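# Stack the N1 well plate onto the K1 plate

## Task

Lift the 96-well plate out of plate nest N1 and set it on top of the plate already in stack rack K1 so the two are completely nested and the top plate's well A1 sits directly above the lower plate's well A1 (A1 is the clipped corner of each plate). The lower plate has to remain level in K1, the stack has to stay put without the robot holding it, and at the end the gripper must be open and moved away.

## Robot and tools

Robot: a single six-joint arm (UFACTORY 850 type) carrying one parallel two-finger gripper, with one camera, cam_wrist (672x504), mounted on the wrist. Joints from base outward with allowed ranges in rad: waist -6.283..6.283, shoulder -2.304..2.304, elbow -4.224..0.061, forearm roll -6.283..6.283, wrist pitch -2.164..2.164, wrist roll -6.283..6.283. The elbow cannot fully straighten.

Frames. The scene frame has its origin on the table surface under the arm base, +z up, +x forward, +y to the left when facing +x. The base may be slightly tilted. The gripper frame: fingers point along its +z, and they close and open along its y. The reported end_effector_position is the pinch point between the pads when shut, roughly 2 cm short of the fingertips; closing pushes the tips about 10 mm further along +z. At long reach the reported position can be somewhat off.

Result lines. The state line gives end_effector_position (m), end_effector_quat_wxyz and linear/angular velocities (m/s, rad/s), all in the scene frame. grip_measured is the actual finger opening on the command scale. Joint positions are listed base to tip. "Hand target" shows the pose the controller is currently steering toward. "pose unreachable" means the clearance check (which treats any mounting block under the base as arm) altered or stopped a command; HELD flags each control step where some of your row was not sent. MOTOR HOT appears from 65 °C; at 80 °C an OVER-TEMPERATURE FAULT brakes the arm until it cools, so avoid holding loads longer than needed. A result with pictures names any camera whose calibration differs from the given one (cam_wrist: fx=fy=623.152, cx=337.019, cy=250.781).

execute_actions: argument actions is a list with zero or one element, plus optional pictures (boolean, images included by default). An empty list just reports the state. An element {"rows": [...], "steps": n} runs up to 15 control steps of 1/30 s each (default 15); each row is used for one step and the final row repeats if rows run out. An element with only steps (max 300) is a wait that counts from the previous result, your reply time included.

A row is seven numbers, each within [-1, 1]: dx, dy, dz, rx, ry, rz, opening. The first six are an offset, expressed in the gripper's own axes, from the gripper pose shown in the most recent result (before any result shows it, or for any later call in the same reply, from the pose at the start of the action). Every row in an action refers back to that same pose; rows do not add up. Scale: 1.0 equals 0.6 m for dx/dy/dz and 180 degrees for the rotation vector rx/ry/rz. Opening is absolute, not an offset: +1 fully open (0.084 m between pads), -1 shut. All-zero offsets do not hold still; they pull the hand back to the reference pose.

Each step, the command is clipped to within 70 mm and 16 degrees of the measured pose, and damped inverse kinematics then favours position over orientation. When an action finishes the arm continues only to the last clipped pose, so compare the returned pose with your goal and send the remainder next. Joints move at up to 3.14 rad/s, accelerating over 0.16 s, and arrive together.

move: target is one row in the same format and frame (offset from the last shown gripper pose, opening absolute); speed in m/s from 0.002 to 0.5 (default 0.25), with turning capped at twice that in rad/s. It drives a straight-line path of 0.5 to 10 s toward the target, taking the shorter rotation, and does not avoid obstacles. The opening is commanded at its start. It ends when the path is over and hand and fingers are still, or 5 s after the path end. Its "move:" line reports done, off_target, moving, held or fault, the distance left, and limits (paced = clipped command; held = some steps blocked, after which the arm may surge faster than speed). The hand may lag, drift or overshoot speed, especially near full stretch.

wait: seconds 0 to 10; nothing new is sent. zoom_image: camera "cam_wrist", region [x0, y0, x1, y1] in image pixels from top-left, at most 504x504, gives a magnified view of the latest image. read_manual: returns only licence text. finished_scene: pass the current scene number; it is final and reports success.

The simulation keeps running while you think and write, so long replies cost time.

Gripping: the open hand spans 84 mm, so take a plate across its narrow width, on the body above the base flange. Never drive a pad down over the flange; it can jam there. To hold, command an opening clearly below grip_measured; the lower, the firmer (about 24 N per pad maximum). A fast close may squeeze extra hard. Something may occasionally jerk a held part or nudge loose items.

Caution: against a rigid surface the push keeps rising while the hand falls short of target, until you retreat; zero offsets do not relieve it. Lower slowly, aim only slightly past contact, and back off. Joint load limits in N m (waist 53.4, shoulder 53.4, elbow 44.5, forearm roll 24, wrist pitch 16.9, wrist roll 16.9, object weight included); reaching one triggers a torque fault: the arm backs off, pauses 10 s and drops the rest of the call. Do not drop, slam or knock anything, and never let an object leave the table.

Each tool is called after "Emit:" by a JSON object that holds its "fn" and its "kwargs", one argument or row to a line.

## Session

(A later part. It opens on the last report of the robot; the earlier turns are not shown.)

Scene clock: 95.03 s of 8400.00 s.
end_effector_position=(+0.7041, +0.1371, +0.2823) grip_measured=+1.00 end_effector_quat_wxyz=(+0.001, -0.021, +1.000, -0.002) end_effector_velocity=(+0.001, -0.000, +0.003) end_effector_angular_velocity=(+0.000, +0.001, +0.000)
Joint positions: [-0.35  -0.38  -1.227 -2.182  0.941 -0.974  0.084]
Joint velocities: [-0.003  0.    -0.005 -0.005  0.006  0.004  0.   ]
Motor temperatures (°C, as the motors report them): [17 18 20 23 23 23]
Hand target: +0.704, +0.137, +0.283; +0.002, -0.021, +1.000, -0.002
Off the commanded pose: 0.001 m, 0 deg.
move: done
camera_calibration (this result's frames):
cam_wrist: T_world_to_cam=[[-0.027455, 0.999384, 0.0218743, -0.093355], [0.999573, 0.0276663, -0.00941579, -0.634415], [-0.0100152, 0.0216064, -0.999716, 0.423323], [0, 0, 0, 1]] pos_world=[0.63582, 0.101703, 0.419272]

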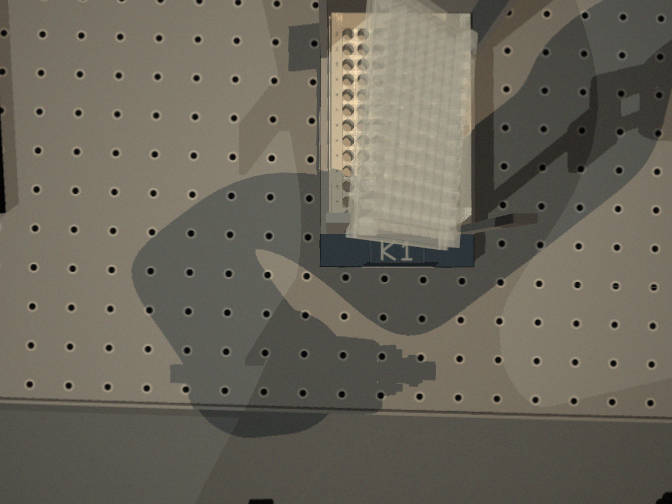

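Emit:
{"fn": "move", "kwargs": {
  "target": [0.24,-0.01,0.1,0,0,0,-1],
  "speed": 0.15
}}

Emit:
{"fn": "move", "kwargs": {
  "target": [0,0,0.17,0,0,0,-1],
  "speed": 0.04
}}

Emit:
{"fn": "move", "kwargs": {
  "target": [-0.1,0,-0.3,0,0,0,1],
  "speed": 0.15
}}

Scene clock: 136.80 s of 8400.00 s.
end_effector_position=(+0.5609, +0.1245, +0.2220) grip_measured=-1.00 end_effector_quat_wxyz=(+0.001, -0.021, +1.000, -0.002) end_effector_velocity=(-0.003, +0.000, -0.001) end_effector_angular_velocity=(+0.002, -0.001, -0.000)
Joint positions: [-0.337 -0.237 -0.788 -1.951  0.791 -1.311  0.   ]
Joint velocities: [ 0.     0.002  0.008  0.008 -0.001 -0.01   0.   ]
Motor temperatures (°C, as the motors report them): [17 18 20 23 23 23]
Hand target: +0.561, +0.124, +0.222; +0.002, -0.021, +1.000, -0.002
Off the commanded pose: 0.001 m, 0 deg.
After step 90, 37.20 s passed at rest.
move: done
camera_calibration (this result's frames):
cam_wrist: T_world_to_cam=[[-0.0274706, 0.999389, 0.0215905, -0.0832539], [0.999572, 0.0276798, -0.00945438, -0.491509], [-0.0100462, 0.0213215, -0.999722, 0.361931], [0, 0, 0, 1]] pos_world=[0.492648, 0.089091, 0.358981]

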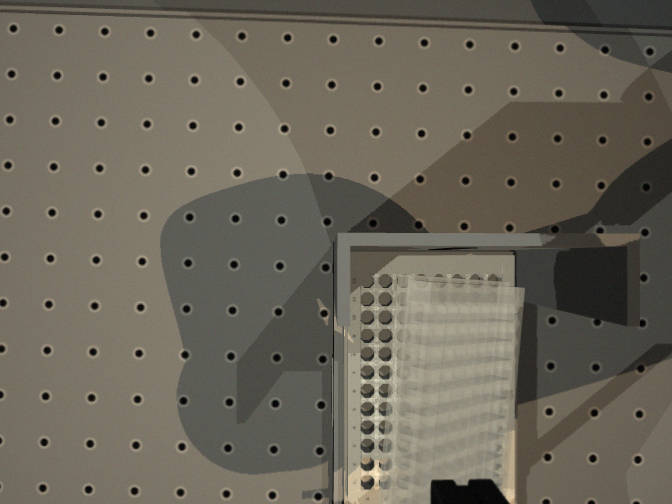

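Scene clock: 139.67 s of 8400.00 s.
end_effector_position=(+0.5634, +0.1191, +0.1240) grip_measured=-1.00 end_effector_quat_wxyz=(+0.005, -0.019, +1.000, -0.007) end_effector_velocity=(-0.000, -0.000, -0.001) end_effector_angular_velocity=(+0.007, -0.003, -0.006)
Joint positions: [-0.2   -0.421 -0.816 -1.672  0.682 -1.514  0.   ]
Joint velocities: [-0.002 -0.004  0.001  0.01   0.007 -0.007  0.   ]
Motor temperatures (°C, as the motors report them): [17 18 20 23 23 23]
Hand target: +0.561, +0.124, +0.120; +0.001, -0.021, +1.000, -0.002
Off the commanded pose: 0.007 m, 1 deg.
move: off_target
camera_calibration (this result's frames):
cam_wrist: T_world_to_cam=[[-0.0230853, 0.999668, 0.0114198, -0.0769593], [0.99973, 0.0231123, -0.00224548, -0.495271], [-0.00250867, 0.0113649, -0.999932, 0.261032], [0, 0, 0, 1]] pos_world=[0.494015, 0.085414, 0.260781]

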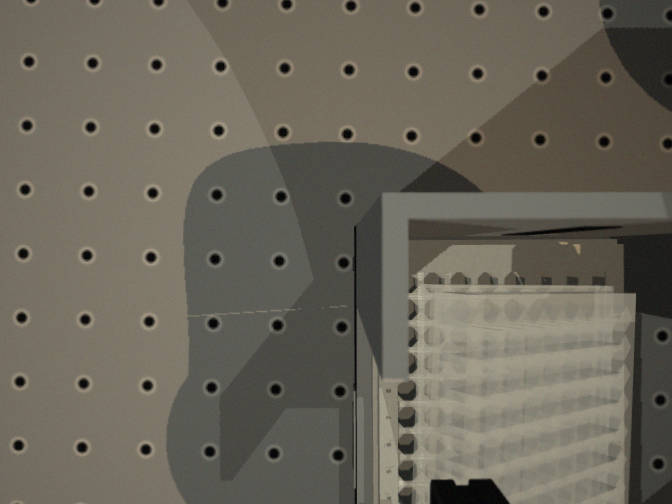

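Scene clock: 141.43 s of 8400.00 s.
end_effector_position=(+0.6213, +0.1242, +0.3038) grip_measured=+1.00 end_effector_quat_wxyz=(+0.005, -0.019, +1.000, -0.007) end_effector_velocity=(+0.001, -0.000, +0.003) end_effector_angular_velocity=(+0.001, +0.001, -0.000)
Joint positions: [-0.426 -0.22  -0.978 -2.157  0.924 -1.099  0.084]
Joint velocities: [-0.003  0.    -0.005 -0.005  0.006  0.005 -0.   ]
Motor temperatures (°C, as the motors report them): [17 18 20 23 23 23]
Hand target: +0.621, +0.124, +0.304; +0.005, -0.019, +1.000, -0.007
Off the commanded pose: 0.001 m, 0 deg.
move: done
camera_calibration (this result's frames):
cam_wrist: T_world_to_cam=[[-0.0230571, 0.999665, 0.0117707, -0.0828355], [0.999731, 0.0230863, -0.00235255, -0.552783], [-0.00262351, 0.0117133, -0.999928, 0.440966], [0, 0, 0, 1]] pos_world=[0.551881, 0.0904043, 0.440609]

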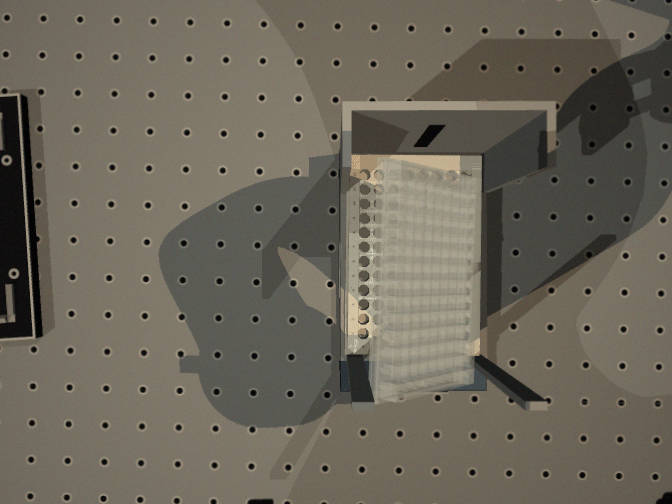

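Emit:
{"fn": "move", "kwargs": {
  "target": [-0.22,0.03,0.16,0,0.3,0,1],
  "speed": 0.2
}}

Emit:
{"fn": "zoom_image", "kwargs": {
  "camera": "cam_wrist",
  "region": [170,130,570,504]
}}

Scene clock: 147.13 s of 8400.00 s.
end_effector_position=(+0.7538, +0.1462, +0.2096) grip_measured=+1.00 end_effector_quat_wxyz=(-0.447, -0.014, +0.894, -0.016) end_effector_velocity=(+0.002, +0.001, -0.000) end_effector_angular_velocity=(+0.002, +0.020, -0.005)
Joint positions: [-0.143 -1.325 -2.695 -2.733  2.02  -0.373  0.084]
Joint velocities: [ 0.002 -0.141 -0.256  0.021  0.125  0.052 -0.   ]
Motor temperatures (°C, as the motors report them): [17 18 20 23 23 23]
Hand target: +0.754, +0.146, +0.210; -0.448, -0.014, +0.894, -0.016
Off the commanded pose: 0.001 m, 0 deg.
move: done
camera_calibration (this result's frames):
cam_wrist: T_world_to_cam=[[-0.00979165, 0.999881, -0.011905, -0.105739], [0.59028, -0.00383024, -0.807189, -0.204694], [-0.807139, -0.014931, -0.590172, 0.871331], [0, 0, 0, 1]] pos_world=[0.823077, 0.117952, 0.347749]

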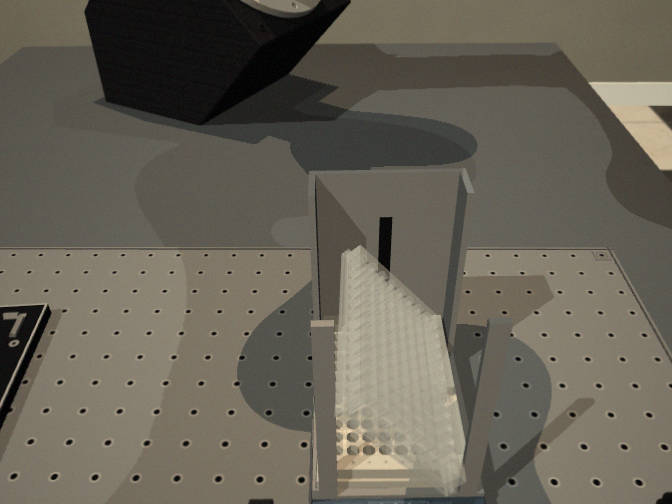

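Region (170, 130, 570, 504) of cam_wrist's 672x504 image, scaled by 1.260, with more detail than that image has; it fills the top 471 rows of this view, and the rest is white.

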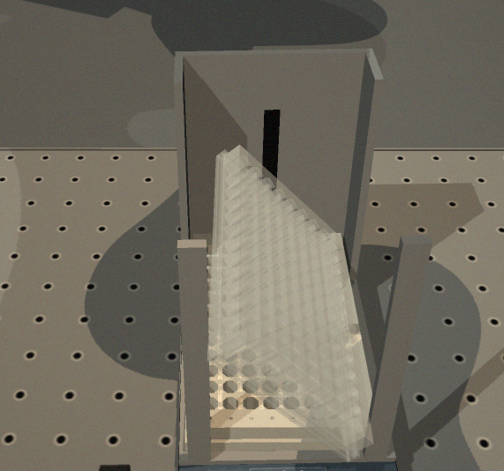

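Emit:
{"fn": "move", "kwargs": {
  "target": [0,0,-0.1,0,-0.3,0,1],
  "speed": 0.2
}}

Scene clock: 156.67 s of 8400.00 s.
end_effector_position=(+0.8009, +0.1485, +0.2453) grip_measured=+1.00 end_effector_quat_wxyz=(+0.007, -0.019, +1.000, -0.007) end_effector_velocity=(+0.000, +0.000, +0.001) end_effector_angular_velocity=(+0.002, -0.011, +0.003)
Joint positions: [-0.272 -0.592 -1.555 -2.226  0.945 -0.81   0.084]
Joint velocities: [-0.001  0.006  0.009  0.013 -0.008 -0.013  0.   ]
Motor temperatures (°C, as the motors report them): [17 18 20 23 23 23]
Hand target: +0.801, +0.149, +0.245; +0.008, -0.019, +1.000, -0.007
Off the commanded pose: 0.001 m, 0 deg.
After step 90, 3.67 s passed at rest.
move: done
camera_calibration (this result's frames):
cam_wrist: T_world_to_cam=[[-0.024123, 0.999648, 0.011051, -0.101292], [0.999708, 0.0241077, 0.0015175, -0.734164], [0.00125055, 0.0110844, -0.999938, 0.379629], [0, 0, 0, 1]] pos_world=[0.731032, 0.114747, 0.381839]

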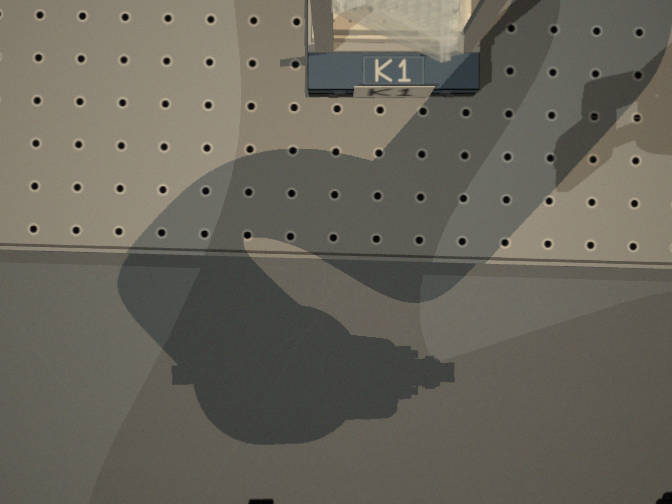

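Move to (.557,.204,.2) first, then roll.

Emit:
{"fn": "move", "kwargs": {
  "target": [0.407,0.093,0.05,0,0,0,1],
  "speed": 0.2
}}

Emit:
{"fn": "move", "kwargs": {
  "target": [0,0,0,0.211,0,0,1]
}}

Scene clock: 160.07 s of 8400.00 s.
end_effector_position=(+0.5551, +0.1935, +0.2109) grip_measured=+1.00 end_effector_quat_wxyz=(+0.007, -0.019, +1.000, -0.007) end_effector_velocity=(-0.002, +0.001, +0.000) end_effector_angular_velocity=(+0.001, -0.001, +0.001)
Joint positions: [-0.196 -0.122 -0.738 -1.917  0.728 -1.186  0.084]
Joint velocities: [ 0.     0.005  0.007  0.004 -0.001 -0.004 -0.   ]
Motor temperatures (°C, as the motors report them): [17 18 20 23 23 23]
Hand target: +0.555, +0.194, +0.211; +0.007, -0.019, +1.000, -0.007
Off the commanded pose: 0.001 m, 0 deg.
move: done
camera_calibration (this result's frames):
cam_wrist: T_world_to_cam=[[-0.0240366, 0.999653, 0.0107659, -0.151828], [0.99971, 0.0240222, 0.00146429, -0.48937], [0.00120516, 0.010798, -0.999941, 0.345116], [0, 0, 0, 1]] pos_world=[0.485163, 0.159805, 0.347447]

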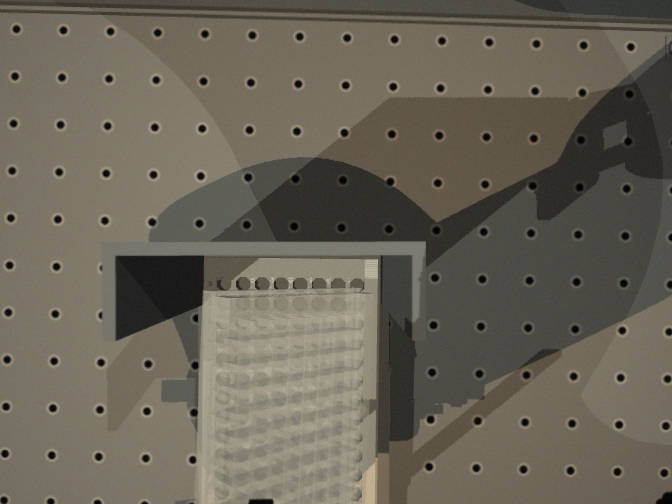

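Scene clock: 162.43 s of 8400.00 s.
end_effector_position=(+0.5550, +0.1930, +0.2111) grip_measured=+1.00 end_effector_quat_wxyz=(+0.013, -0.016, +0.943, -0.332) end_effector_velocity=(-0.000, +0.000, -0.000) end_effector_angular_velocity=(-0.015, -0.006, -0.001)
Joint positions: [ 0.168 -0.053 -0.786 -3.43   0.403  0.558  0.084]
Joint velocities: [ 0.01  -0.001  0.    -0.046  0.006  0.056 -0.   ]
Motor temperatures (°C, as the motors report them): [17 18 20 23 23 23]
Hand target: +0.555, +0.193, +0.211; +0.013, -0.016, +0.943, -0.332
Off the commanded pose: 0.001 m, 0 deg.
move: done
camera_calibration (this result's frames):
cam_wrist: T_world_to_cam=[[-0.00767532, 0.795866, -0.605424, 0.00901515], [0.999722, 0.0196123, 0.0131075, -0.490898], [0.0223055, -0.605155, -0.795795, 0.409415], [0, 0, 0, 1]] pos_world=[0.481699, 0.250212, 0.337703]

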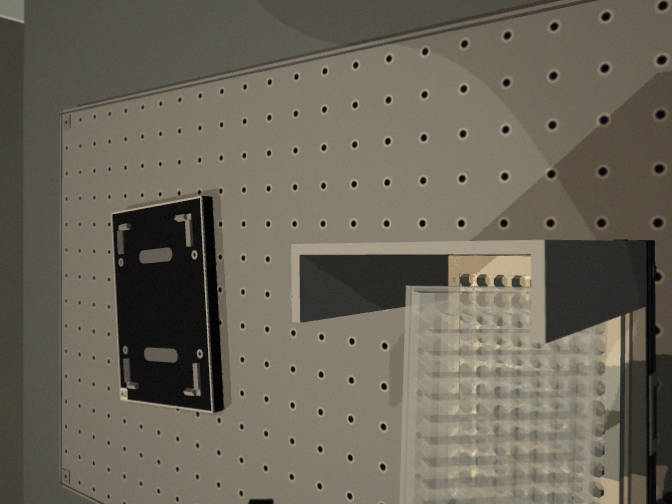

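Emit:
{"fn": "move", "kwargs": {
  "target": [0,0.083,0.2,0,0,0,1],
  "speed": 0.08
}}

Scene clock: 171.23 s of 8400.00 s.
end_effector_position=(+0.5573, +0.1552, +0.0886) grip_measured=+1.00 end_effector_quat_wxyz=(+0.011, -0.014, +0.942, -0.335) end_effector_velocity=(-0.001, -0.001, -0.002) end_effector_angular_velocity=(-0.014, +0.001, +0.004)
Joint positions: [ 0.238 -0.364 -0.862 -3.844  0.219  1.05   0.084]
Joint velocities: [ 0.007 -0.007 -0.002 -0.055  0.01   0.057  0.   ]
Motor temperatures (°C, as the motors report them): [17 18 20 23 23 23]
Hand target: +0.558, +0.157, +0.087; +0.013, -0.016, +0.943, -0.332
Off the commanded pose: 0.003 m, 1 deg.
After step 90, 3.73 s passed at rest.
move: done
camera_calibration (this result's frames):
cam_wrist: T_world_to_cam=[[-0.00650264, 0.791001, -0.61178, -0.0343782], [0.999835, 0.0155348, 0.00945847, -0.489997], [0.0169855, -0.611617, -0.790972, 0.292523], [0, 0, 0, 1]] pos_world=[0.484724, 0.213717, 0.21498]

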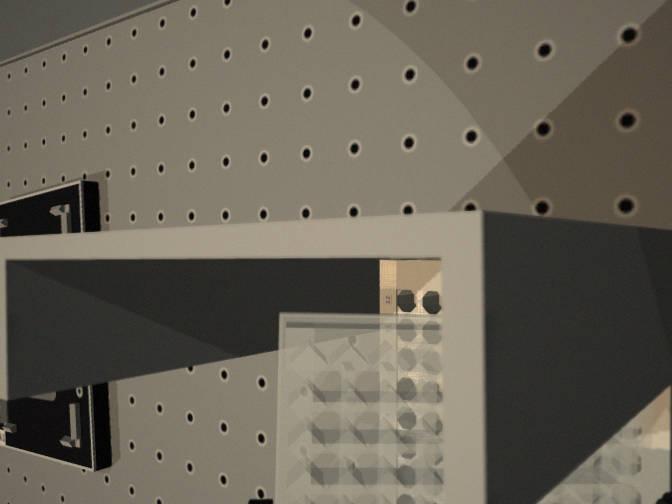

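Emit:
{"fn": "move", "kwargs": {
  "target": [0,0,0,0,0,0,0.3]
}}

Emit:
{"fn": "move", "kwargs": {
  "target": [0,0,-0.08,0,0,0,0.3],
  "speed": 0.05
}}

Emit:
{"fn": "move", "kwargs": {
  "target": [0,0,0,-0.211,0,0,0.3],
  "speed": 0.1
}}

Scene clock: 174.97 s of 8400.00 s.
end_effector_position=(+0.5567, +0.1544, +0.0893) grip_measured=+0.93 end_effector_quat_wxyz=(+0.009, -0.014, +0.941, -0.338) end_effector_velocity=(-0.000, -0.000, -0.000) end_effector_angular_velocity=(+0.001, +0.000, -0.001)
Joint positions: [ 0.238 -0.364 -0.862 -3.844  0.224  1.05   0.082]
Joint velocities: [-0.001 -0.001  0.     0.004 -0.001 -0.003 -0.   ]
Motor temperatures (°C, as the motors report them): [17 18 20 23 24 23]
Hand target: +0.557, +0.155, +0.089; +0.011, -0.014, +0.942, -0.335
Off the commanded pose: 0.001 m, 0 deg.
After step 90, 0.03 s passed at rest.
move: done
camera_calibration (this result's frames):
cam_wrist: T_world_to_cam=[[-0.0064312, 0.788222, -0.615357, -0.0326209], [0.999873, 0.0140386, 0.00753248, -0.489002], [0.014576, -0.615231, -0.788212, 0.294194], [0, 0, 0, 1]] pos_world=[0.484442, 0.213575, 0.215497]

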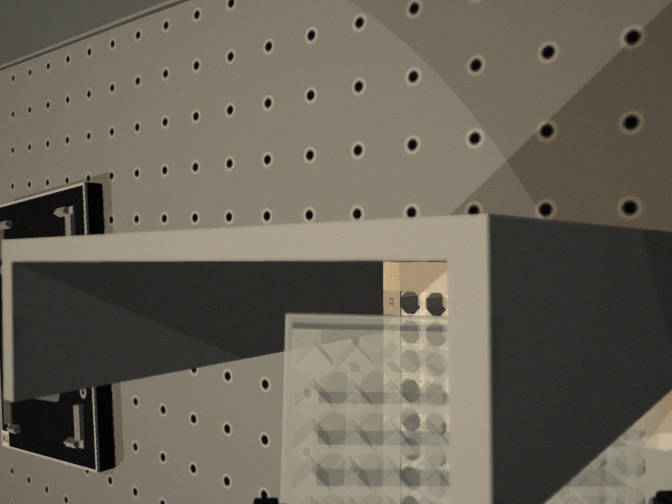

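Scene clock: 176.33 s of 8400.00 s.
end_effector_position=(+0.5555, +0.1852, +0.1255) grip_measured=+0.29 end_effector_quat_wxyz=(+0.010, -0.014, +0.941, -0.337) end_effector_velocity=(-0.000, -0.002, +0.005) end_effector_angular_velocity=(-0.011, +0.002, -0.008)
Joint positions: [ 0.254 -0.253 -0.842 -3.662  0.301  0.875  0.056]
Joint velocities: [-0.004  0.007 -0.     0.009  0.018 -0.009 -0.   ]
Motor temperatures (°C, as the motors report them): [17 18 20 23 24 23]
Hand target: +0.555, +0.185, +0.126; +0.009, -0.014, +0.941, -0.337
Off the commanded pose: 0.001 m, 0 deg.
move: done
camera_calibration (this result's frames):
cam_wrist: T_world_to_cam=[[-0.00709899, 0.789433, -0.613795, -0.0346646], [0.999849, 0.0153271, 0.00814895, -0.488778], [0.0158407, -0.613645, -0.789423, 0.340875], [0, 0, 0, 1]] pos_world=[0.483059, 0.244033, 0.2518]

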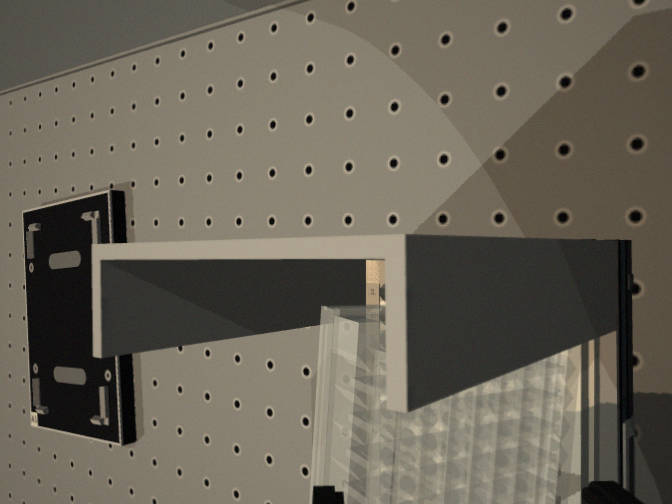

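Scene clock: 180.03 s of 8400.00 s.
end_effector_position=(+0.5556, +0.1856, +0.1253) grip_measured=+0.29 end_effector_quat_wxyz=(+0.004, -0.017, +1.000, -0.012) end_effector_velocity=(-0.000, +0.000, +0.000) end_effector_angular_velocity=(+0.011, -0.001, +0.002)
Joint positions: [-0.082 -0.3   -0.769 -1.671  0.63  -1.378  0.056]
Joint velocities: [-0.004 -0.002  0.001  0.006  0.012 -0.011 -0.   ]
Motor temperatures (°C, as the motors report them): [17 18 20 23 24 23]
Hand target: +0.556, +0.186, +0.125; +0.004, -0.017, +1.000, -0.012
Off the commanded pose: 0.001 m, 0 deg.
move: done
camera_calibration (this result's frames):
cam_wrist: T_world_to_cam=[[-0.019433, 0.999811, 0.00112058, -0.144406], [0.999803, 0.0194375, -0.00412581, -0.488083], [-0.00414681, 0.00104018, -0.999991, 0.264419], [0, 0, 0, 1]] pos_world=[0.486277, 0.153591, 0.262565]

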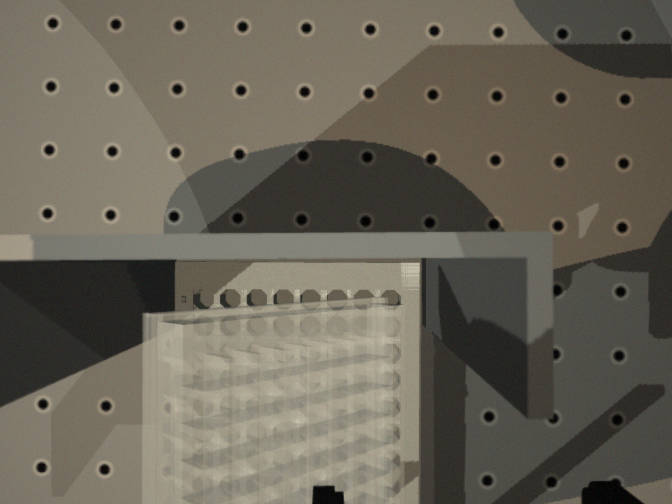

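Emit:
{"fn": "move", "kwargs": {
  "target": [-0.075,0,-0.2,0,0,0,1],
  "speed": 0.15
}}

Emit:
{"fn": "move", "kwargs": {
  "target": [0,-0.21,0,-0.25,0,0,1],
  "speed": 0.15
}}

Emit:
{"fn": "move", "kwargs": {
  "target": [0,-0.045,0.08,0,0,0,1],
  "speed": 0.08
}}

Scene clock: 191.37 s of 8400.00 s.
end_effector_position=(+0.5993, +0.1903, +0.2451) grip_measured=+1.00 end_effector_quat_wxyz=(+0.004, -0.017, +1.000, -0.012) end_effector_velocity=(+0.001, +0.001, +0.002) end_effector_angular_velocity=(+0.001, +0.000, -0.000)
Joint positions: [-0.243 -0.149 -0.871 -2.058  0.792 -1.047  0.084]
Joint velocities: [-0.003  0.002 -0.004 -0.005  0.005  0.006 -0.   ]
Motor temperatures (°C, as the motors report them): [17 18 20 23 24 23]
Hand target: +0.599, +0.190, +0.245; +0.004, -0.017, +1.000, -0.012
Off the commanded pose: 0.001 m, 0 deg.
After step 90, 6.93 s passed at rest.
move: done
camera_calibration (this result's frames):
cam_wrist: T_world_to_cam=[[-0.0193724, 0.999811, 0.00138314, -0.148421], [0.999803, 0.0193781, -0.00422163, -0.531339], [-0.00424764, 0.00130109, -0.99999, 0.384365], [0, 0, 0, 1]] pos_world=[0.529992, 0.15819, 0.382323]

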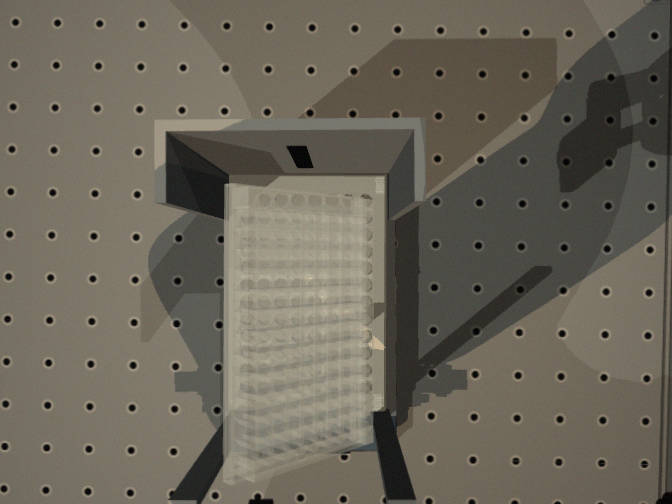

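Scene clock: 194.40 s of 8400.00 s.
end_effector_position=(+0.6045, +0.0652, +0.2486) grip_measured=+1.00 end_effector_quat_wxyz=(-0.003, -0.017, +0.929, +0.371) end_effector_velocity=(+0.000, -0.002, +0.000) end_effector_angular_velocity=(+0.015, +0.001, +0.002)
Joint positions: [-0.565 -0.79  -1.201 -1.967  1.597 -1.547  0.084]
Joint velocities: [-0.002 -0.012 -0.011 -0.003  0.015 -0.003 -0.   ]
Motor temperatures (°C, as the motors report them): [17 18 20 23 24 23]
Hand target: +0.604, +0.065, +0.248; -0.003, -0.017, +0.928, +0.371
Off the commanded pose: 0.001 m, 0 deg.
move: done
camera_calibration (this result's frames):
cam_wrist: T_world_to_cam=[[-0.0148334, 0.707177, 0.706881, -0.182274], [0.999402, 0.0325641, -0.011606, -0.532896], [-0.0312264, 0.706286, -0.707238, 0.285639], [0, 0, 0, 1]] pos_world=[0.538793, -0.0554891, 0.324676]

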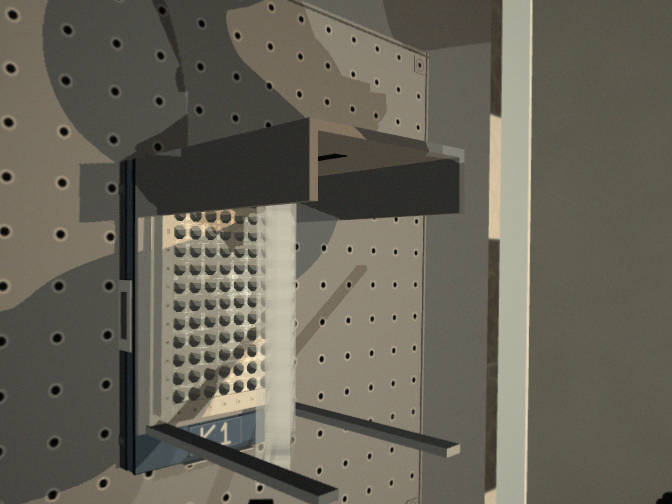

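Scene clock: 195.50 s of 8400.00 s.
end_effector_position=(+0.6045, +0.0785, +0.1956) grip_measured=+1.00 end_effector_quat_wxyz=(-0.003, -0.017, +0.929, +0.371) end_effector_velocity=(+0.000, +0.001, -0.002) end_effector_angular_velocity=(+0.000, -0.001, +0.001)
Joint positions: [-0.488 -0.84  -1.195 -1.896  1.55  -1.59   0.084]
Joint velocities: [ 0.004 -0.002 -0.     0.004 -0.002 -0.003  0.   ]
Motor temperatures (°C, as the motors report them): [17 18 20 23 24 23]
Hand target: +0.604, +0.079, +0.195; -0.003, -0.017, +0.929, +0.371
Off the commanded pose: 0.000 m, 0 deg.
move: done
camera_calibration (this result's frames):
cam_wrist: T_world_to_cam=[[-0.0148949, 0.707257, 0.706799, -0.154196], [0.999403, 0.0325602, -0.0115202, -0.533944], [-0.0311613, 0.706206, -0.70732, 0.238744], [0, 0, 0, 1]] pos_world=[0.538768, -0.0421603, 0.271703]

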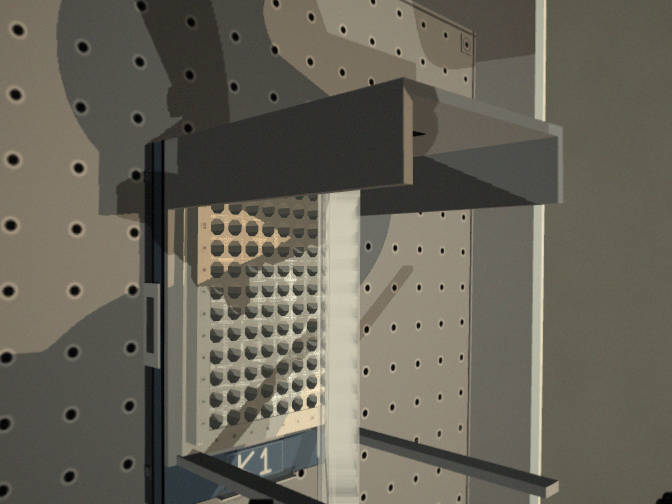

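Emit:
{"fn": "move", "kwargs": {
  "target": [0,-0.05,0.1,0,0,0,1],
  "speed": 0.08
}}

Scene clock: 199.43 s of 8400.00 s.
end_effector_position=(+0.6044, +0.0979, +0.1318) grip_measured=+1.00 end_effector_quat_wxyz=(-0.003, -0.017, +0.929, +0.371) end_effector_velocity=(-0.000, +0.000, -0.003) end_effector_angular_velocity=(-0.000, +0.001, -0.001)
Joint positions: [-0.391 -0.906 -1.205 -1.801  1.505 -1.636  0.084]
Joint velocities: [ 0.003 -0.003 -0.001  0.003 -0.002 -0.    -0.   ]
Motor temperatures (°C, as the motors report them): [17 18 20 23 24 23]
Hand target: +0.604, +0.098, +0.131; -0.003, -0.017, +0.929, +0.371
Off the commanded pose: 0.000 m, 0 deg.
move: done
camera_calibration (this result's frames):
cam_wrist: T_world_to_cam=[[-0.0149481, 0.707332, 0.706723, -0.122772], [0.999405, 0.0325478, -0.0114372, -0.535201], [-0.0310922, 0.706131, -0.707398, 0.179885], [0, 0, 0, 1]] pos_world=[0.53864, -0.0227622, 0.207894]

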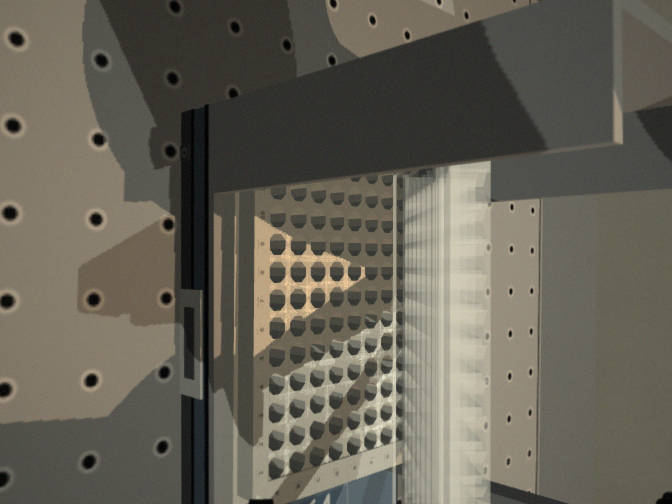

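Emit:
{"fn": "move", "kwargs": {
  "target": [0,0,0.065,0,0,0,1],
  "speed": 0.04
}}

Emit:
{"fn": "move", "kwargs": {
  "target": [0,0,0,0,0,0,-1]
}}

Emit:
{"fn": "move", "kwargs": {
  "target": [0,0.15,-0.25,0,0,0,-1],
  "speed": 0.06
}}

Scene clock: 203.80 s of 8400.00 s.
end_effector_position=(+0.6036, +0.1245, +0.1037) grip_measured=+1.00 end_effector_quat_wxyz=(-0.003, -0.017, +0.929, +0.371) end_effector_velocity=(+0.000, +0.001, -0.002) end_effector_angular_velocity=(-0.002, -0.001, +0.001)
Joint positions: [-0.325 -0.907 -1.187 -1.737  1.483 -1.65   0.084]
Joint velocities: [ 0.003 -0.     0.     0.004 -0.003 -0.002  0.   ]
Motor temperatures (°C, as the motors report them): [17 18 20 23 24 23]
Hand target: +0.604, +0.125, +0.104; -0.003, -0.017, +0.929, +0.371
Off the commanded pose: 0.000 m, 0 deg.
After step 90, 0.03 s passed at rest.
move: done
camera_calibration (this result's frames):
cam_wrist: T_world_to_cam=[[-0.0149403, 0.707369, 0.706686, -0.121765], [0.999406, 0.0325171, -0.0114197, -0.53565], [-0.0310574, 0.706096, -0.707435, 0.141185], [0, 0, 0, 1]] pos_world=[0.537897, 0.00386093, 0.179812]

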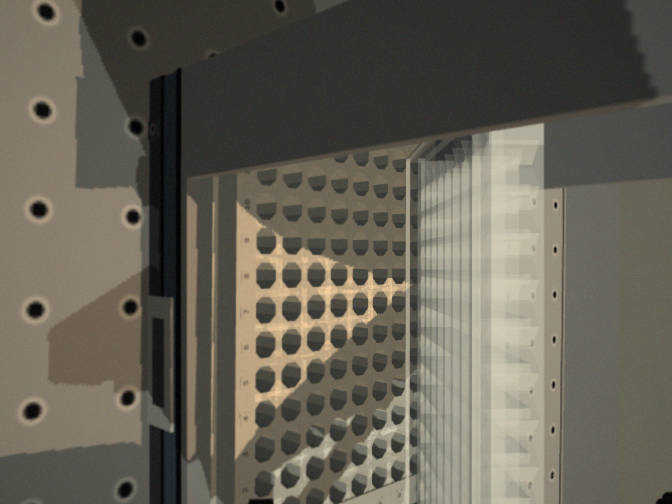

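Scene clock: 204.47 s of 8400.00 s.
end_effector_position=(+0.6031, +0.1247, +0.1036) grip_measured=-0.70 end_effector_quat_wxyz=(-0.004, -0.017, +0.928, +0.371) end_effector_velocity=(+0.001, -0.000, -0.000) end_effector_angular_velocity=(-0.001, -0.001, -0.001)
Joint positions: [-0.324 -0.907 -1.186 -1.737  1.483 -1.65   0.013]
Joint velocities: [ 0.     0.    -0.001  0.001 -0.001  0.001 -0.   ]
Motor temperatures (°C, as the motors report them): [17 18 20 23 24 23]
Hand target: +0.604, +0.124, +0.104; -0.003, -0.017, +0.929, +0.371
Off the commanded pose: 0.001 m, 0 deg.
move: done
camera_calibration (this result's frames):
cam_wrist: T_world_to_cam=[[-0.0139775, 0.706729, 0.707346, -0.122394], [0.999395, 0.0324058, -0.012629, -0.534941], [-0.0318474, 0.706742, -0.706755, 0.141278], [0, 0, 0, 1]] pos_world=[0.537406, 0.00398745, 0.179668]

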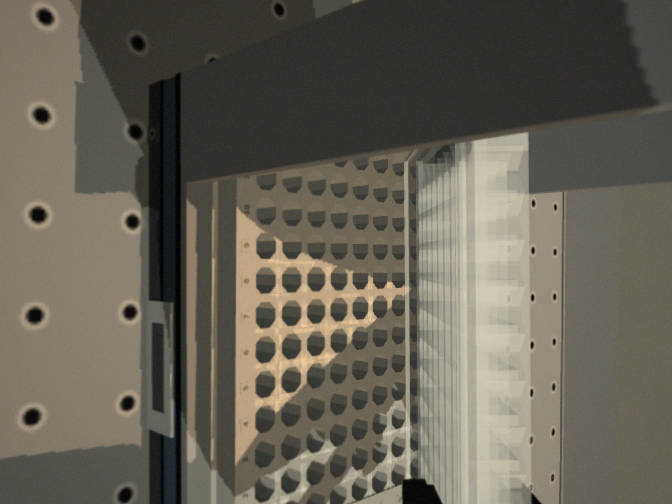

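Scene clock: 207.80 s of 8400.00 s.
end_effector_position=(+0.6031, +0.0868, +0.2738) grip_measured=-0.71 end_effector_quat_wxyz=(-0.004, -0.017, +0.928, +0.371) end_effector_velocity=(+0.000, -0.000, +0.002) end_effector_angular_velocity=(-0.000, -0.000, -0.001)
Joint positions: [-0.571 -0.713 -1.157 -1.972  1.613 -1.517  0.013]
Joint velocities: [-0.003  0.002 -0.001 -0.002  0.002  0.003  0.   ]
Motor temperatures (°C, as the motors report them): [17 18 20 23 24 23]
Hand target: +0.603, +0.087, +0.274; -0.004, -0.017, +0.928, +0.371
Off the commanded pose: 0.001 m, 0 deg.
move: done
camera_calibration (this result's frames):
cam_wrist: T_world_to_cam=[[-0.0139896, 0.706591, 0.707484, -0.216028], [0.999393, 0.0324485, -0.0126459, -0.531602], [-0.0318922, 0.706877, -0.706617, 0.288351], [0, 0, 0, 1]] pos_world=[0.537453, -0.0339352, 0.349867]

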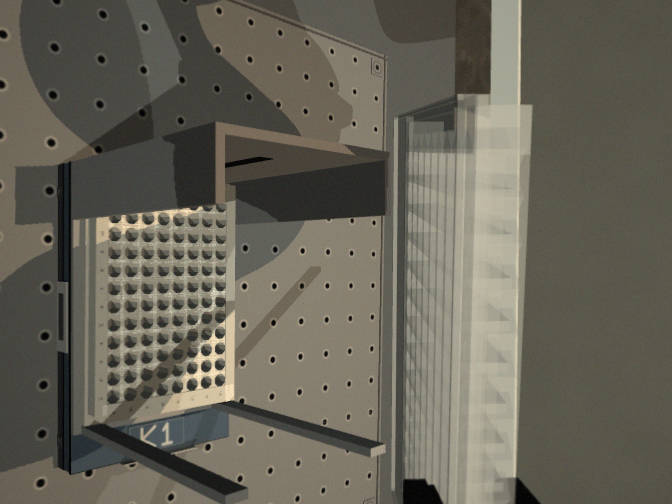

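Emit:
{"fn": "move", "kwargs": {
  "target": [0,0,0,-0.13,0,0,-1],
  "speed": 0.1
}}

Emit:
{"fn": "move", "kwargs": {
  "target": [0,-0.42,-0.06,0,0,0,-1],
  "speed": 0.08
}}

Emit:
{"fn": "move", "kwargs": {
  "target": [0,0,0,0,0,0,1]
}}

Emit:
{"fn": "move", "kwargs": {
  "target": [0,0.2,-0.3,0.38,0,0,1],
  "speed": 0.1
}}

Scene clock: 219.93 s of 8400.00 s.
end_effector_position=(+0.6033, +0.0867, +0.2740) grip_measured=-0.71 end_effector_quat_wxyz=(-0.007, -0.016, +0.834, +0.551) end_effector_velocity=(-0.000, -0.000, +0.000) end_effector_angular_velocity=(+0.014, +0.001, +0.001)
Joint positions: [-0.538 -0.938 -1.292 -1.955  1.974 -1.599  0.013]
Joint velocities: [ 0.002 -0.007 -0.004 -0.001  0.012 -0.003 -0.   ]
Motor temperatures (°C, as the motors report them): [17 18 20 23 24 23]
Hand target: +0.603, +0.087, +0.274; -0.007, -0.016, +0.834, +0.552
Off the commanded pose: 0.000 m, 0 deg.
After step 90, 6.73 s passed at rest.
move: done
camera_calibration (this result's frames):
cam_wrist: T_world_to_cam=[[-0.00370397, 0.369006, 0.92942, -0.253888], [0.999108, 0.0404648, -0.012084, -0.53252], [-0.0420678, 0.928546, -0.368826, 0.182878], [0, 0, 0, 1]] pos_world=[0.538798, -0.0545757, 0.296984]

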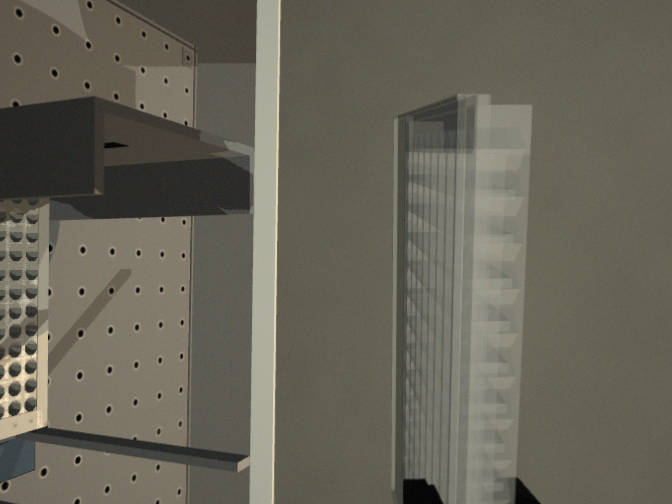

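Scene clock: 223.50 s of 8400.00 s.
end_effector_position=(+0.6105, -0.0441, +0.0614) grip_measured=-0.72 end_effector_quat_wxyz=(-0.007, -0.016, +0.830, +0.557) end_effector_velocity=(+0.001, -0.001, +0.001) end_effector_angular_velocity=(+0.028, -0.001, -0.005)
Joint positions: [-0.445 -1.577 -1.921 -1.867  1.955 -1.596  0.012]
Joint velocities: [ 0.002 -0.018 -0.022  0.009  0.029  0.006 -0.   ]
Motor temperatures (°C, as the motors report them): [17 18 20 23 24 23]
Hand target: +0.610, -0.045, +0.057; -0.007, -0.016, +0.834, +0.551
Off the commanded pose: 0.005 m, 1 deg.
move: off_target
camera_calibration (this result's frames):
cam_wrist: T_world_to_cam=[[-0.00279466, 0.355624, 0.934625, -0.00945755], [0.999111, 0.0403037, -0.012348, -0.536956], [-0.0420601, 0.93376, -0.35542, 0.225632], [0, 0, 0, 1]] pos_world=[0.545942, -0.185682, 0.0824032]

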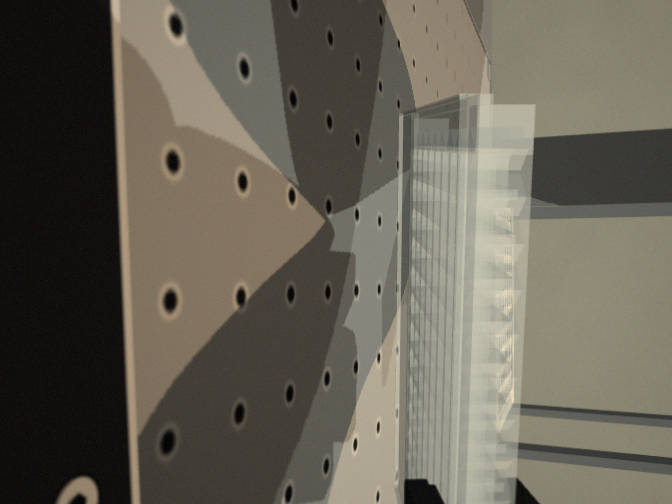

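Scene clock: 224.33 s of 8400.00 s.
end_effector_position=(+0.6109, -0.0423, +0.0657) grip_measured=-0.50 end_effector_quat_wxyz=(-0.007, -0.016, +0.825, +0.564) end_effector_velocity=(-0.000, +0.000, +0.000) end_effector_angular_velocity=(+0.001, +0.001, -0.001)
Joint positions: [-0.445 -1.576 -1.922 -1.866  1.973 -1.596  0.022]
Joint velocities: [ 0.    -0.     0.     0.001  0.001  0.001  0.001]
Motor temperatures (°C, as the motors report them): [17 18 20 23 24 23]
Hand target: +0.610, -0.044, +0.061; -0.007, -0.016, +0.830, +0.557
Off the commanded pose: 0.005 m, 1 deg.
move: off_target
camera_calibration (this result's frames):
cam_wrist: T_world_to_cam=[[-0.00355497, 0.338799, 0.940852, -0.0147642], [0.99911, 0.0407475, -0.010898, -0.537456], [-0.0420296, 0.939976, -0.338642, 0.224693], [0, 0, 0, 1]] pos_world=[0.546369, -0.184304, 0.0841243]

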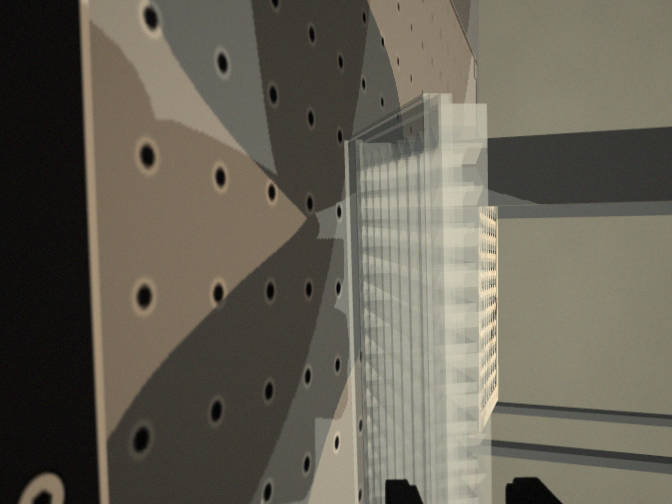

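Scene clock: 230.67 s of 8400.00 s.
end_effector_position=(+0.6131, -0.1660, +0.2423) grip_measured=+1.00 end_effector_quat_wxyz=(+0.004, -0.017, +1.000, +0.004) end_effector_velocity=(-0.000, -0.002, +0.001) end_effector_angular_velocity=(-0.013, -0.000, -0.001)
Joint positions: [-0.696 -0.85  -1.336 -2.137  0.931 -1.489  0.084]
Joint velocities: [-0.     0.005  0.004 -0.003 -0.012  0.003 -0.   ]
Motor temperatures (°C, as the motors report them): [17 18 20 23 24 23]
Hand target: +0.613, -0.166, +0.242; +0.004, -0.017, +1.000, +0.003
Off the commanded pose: 0.001 m, 0 deg.
move: done
camera_calibration (this result's frames):
cam_wrist: T_world_to_cam=[[-0.0192396, 0.999269, 0.0330295, 0.200225], [0.999803, 0.0193908, -0.0042632, -0.538259], [-0.00490055, 0.0329409, -0.999445, 0.387584], [0, 0, 0, 1]] pos_world=[0.543905, -0.202409, 0.378461]

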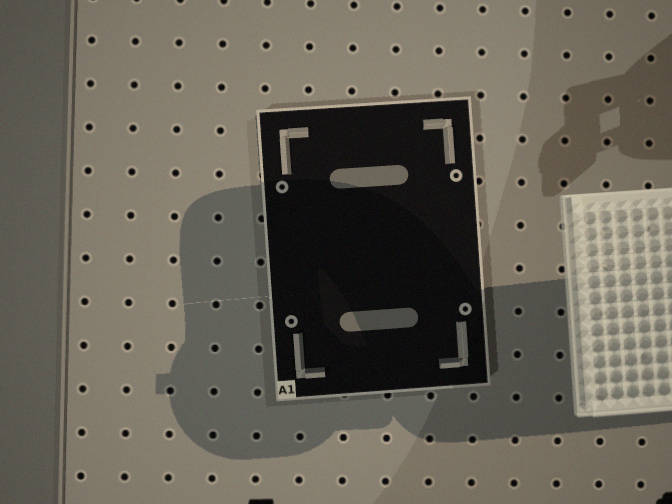

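Flat on deck. Move over it for a look.

Emit:
{"fn": "move", "kwargs": {
  "target": [-0.03,0.28,-0.05,0,0,0,1],
  "speed": 0.15
}}

Scene clock: 233.73 s of 8400.00 s.
end_effector_position=(+0.6244, +0.0018, +0.2733) grip_measured=+1.00 end_effector_quat_wxyz=(+0.004, -0.016, +1.000, +0.004) end_effector_velocity=(+0.000, +0.003, +0.001) end_effector_angular_velocity=(+0.001, +0.000, +0.000)
Joint positions: [-0.55  -0.489 -1.089 -2.113  0.926 -1.319  0.084]
Joint velocities: [ 0.003  0.006  0.002 -0.001  0.001  0.005 -0.   ]
Motor temperatures (°C, as the motors report them): [17 18 20 23 24 23]
Hand target: +0.625, +0.002, +0.273; +0.004, -0.017, +1.000, +0.004
Off the commanded pose: 0.001 m, 0 deg.
move: done
camera_calibration (this result's frames):
cam_wrist: T_world_to_cam=[[-0.0190209, 0.999271, 0.0331122, 0.0315969], [0.999806, 0.0191769, -0.0043992, -0.552655], [-0.00503098, 0.0330221, -0.999442, 0.413199], [0, 0, 0, 1]] pos_world=[0.555227, -0.0346204, 0.409491]

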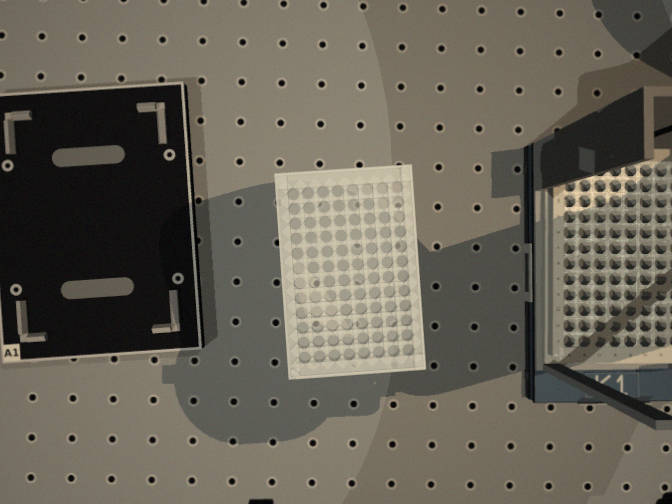

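Emit:
{"fn": "move", "kwargs": {
  "target": [0.097,-0.031,0.3,0,0,-0.023,1],
  "speed": 0.12
}}

Emit:
{"fn": "move", "kwargs": {
  "target": [0,0,0.115,0,0,0,1],
  "speed": 0.04
}}

Emit:
{"fn": "move", "kwargs": {
  "target": [0,0,0,0,0,0,0.3]
}}

Scene clock: 239.60 s of 8400.00 s.
end_effector_position=(+0.5686, -0.0176, +0.0933) grip_measured=+1.00 end_effector_quat_wxyz=(+0.004, -0.053, +0.999, +0.003) end_effector_velocity=(-0.001, -0.000, -0.002) end_effector_angular_velocity=(+0.001, -0.001, +0.001)
Joint positions: [-0.375 -0.735 -0.992 -1.676  0.745 -1.797  0.084]
Joint velocities: [ 0.002 -0.004  0.     0.008 -0.    -0.009 -0.   ]
Motor temperatures (°C, as the motors report them): [17 18 20 23 24 23]
Hand target: +0.568, -0.018, +0.093; +0.004, -0.053, +0.999, +0.003
Off the commanded pose: 0.001 m, 0 deg.
After step 90, 0.77 s passed at rest.
move: done
camera_calibration (this result's frames):
cam_wrist: T_world_to_cam=[[-0.0910663, 0.995324, 0.0322044, 0.0968542], [0.995821, 0.0912383, -0.00390957, -0.493742], [-0.00682956, 0.0317138, -0.999474, 0.234717], [0, 0, 0, 1]] pos_world=[0.502102, -0.0587969, 0.229544]

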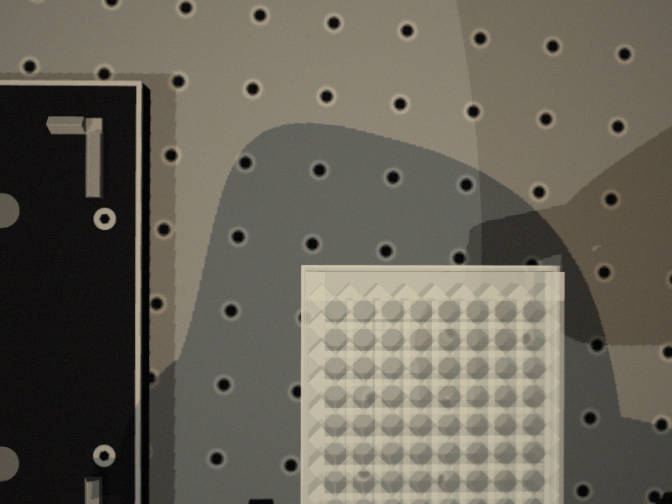

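Scene clock: 241.67 s of 8400.00 s.
end_effector_position=(+0.5697, -0.0174, +0.0254) grip_measured=+1.00 end_effector_quat_wxyz=(+0.005, -0.053, +0.999, +0.003) end_effector_velocity=(+0.000, +0.000, -0.003) end_effector_angular_velocity=(+0.000, -0.000, -0.000)
Joint positions: [-0.288 -0.859 -1.055 -1.522  0.723 -1.889  0.084]
Joint velocities: [ 0.004 -0.006 -0.004  0.007 -0.001 -0.003  0.   ]
Motor temperatures (°C, as the motors report them): [17 18 20 23 24 23]
Hand target: +0.569, -0.017, +0.024; +0.004, -0.053, +0.999, +0.003
Off the commanded pose: 0.001 m, 0 deg.
move: done
camera_calibration (this result's frames):
cam_wrist: T_world_to_cam=[[-0.0910756, 0.995337, 0.0317721, 0.0989367], [0.995827, 0.0912131, -0.00290185, -0.495145], [-0.00578634, 0.0313752, -0.999491, 0.16617], [0, 0, 0, 1]] pos_world=[0.503051, -0.0585253, 0.161505]

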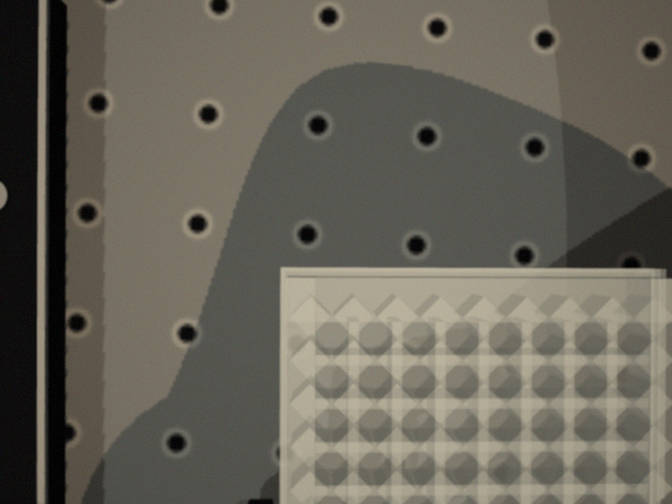

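Scene clock: 242.17 s of 8400.00 s.
end_effector_position=(+0.5697, -0.0174, +0.0254) grip_measured=+1.00 end_effector_quat_wxyz=(+0.005, -0.053, +0.999, +0.003) end_effector_velocity=(-0.000, -0.000, -0.000) end_effector_angular_velocity=(-0.001, +0.001, -0.001)
Joint positions: [-0.288 -0.859 -1.055 -1.522  0.723 -1.889  0.084]
Joint velocities: [ 0.    -0.     0.     0.    -0.001  0.     0.   ]
Motor temperatures (°C, as the motors report them): [17 18 20 23 24 23]
Hand target: +0.570, -0.017, +0.025; +0.005, -0.053, +0.999, +0.003
Off the commanded pose: 0.000 m, 0 deg.
move: done
camera_calibration (this result's frames):
cam_wrist: T_world_to_cam=[[-0.0910843, 0.995335, 0.0318008, 0.098934], [0.995827, 0.0912211, -0.0028738, -0.495158], [-0.0057613, 0.0314063, -0.99949, 0.166164], [0, 0, 0, 1]] pos_world=[0.50306, -0.0585223, 0.16151]

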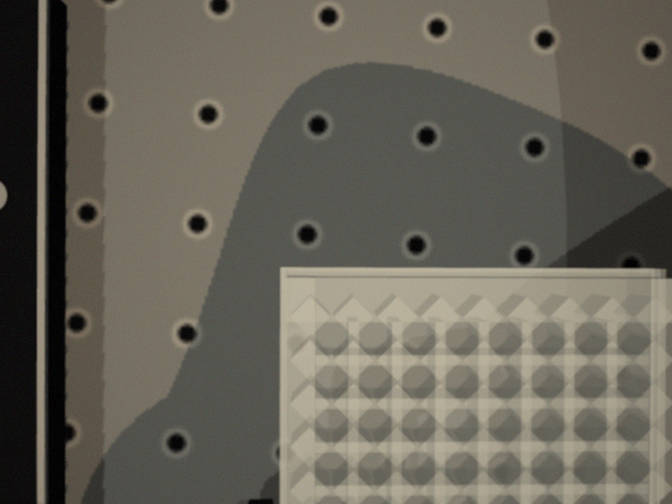

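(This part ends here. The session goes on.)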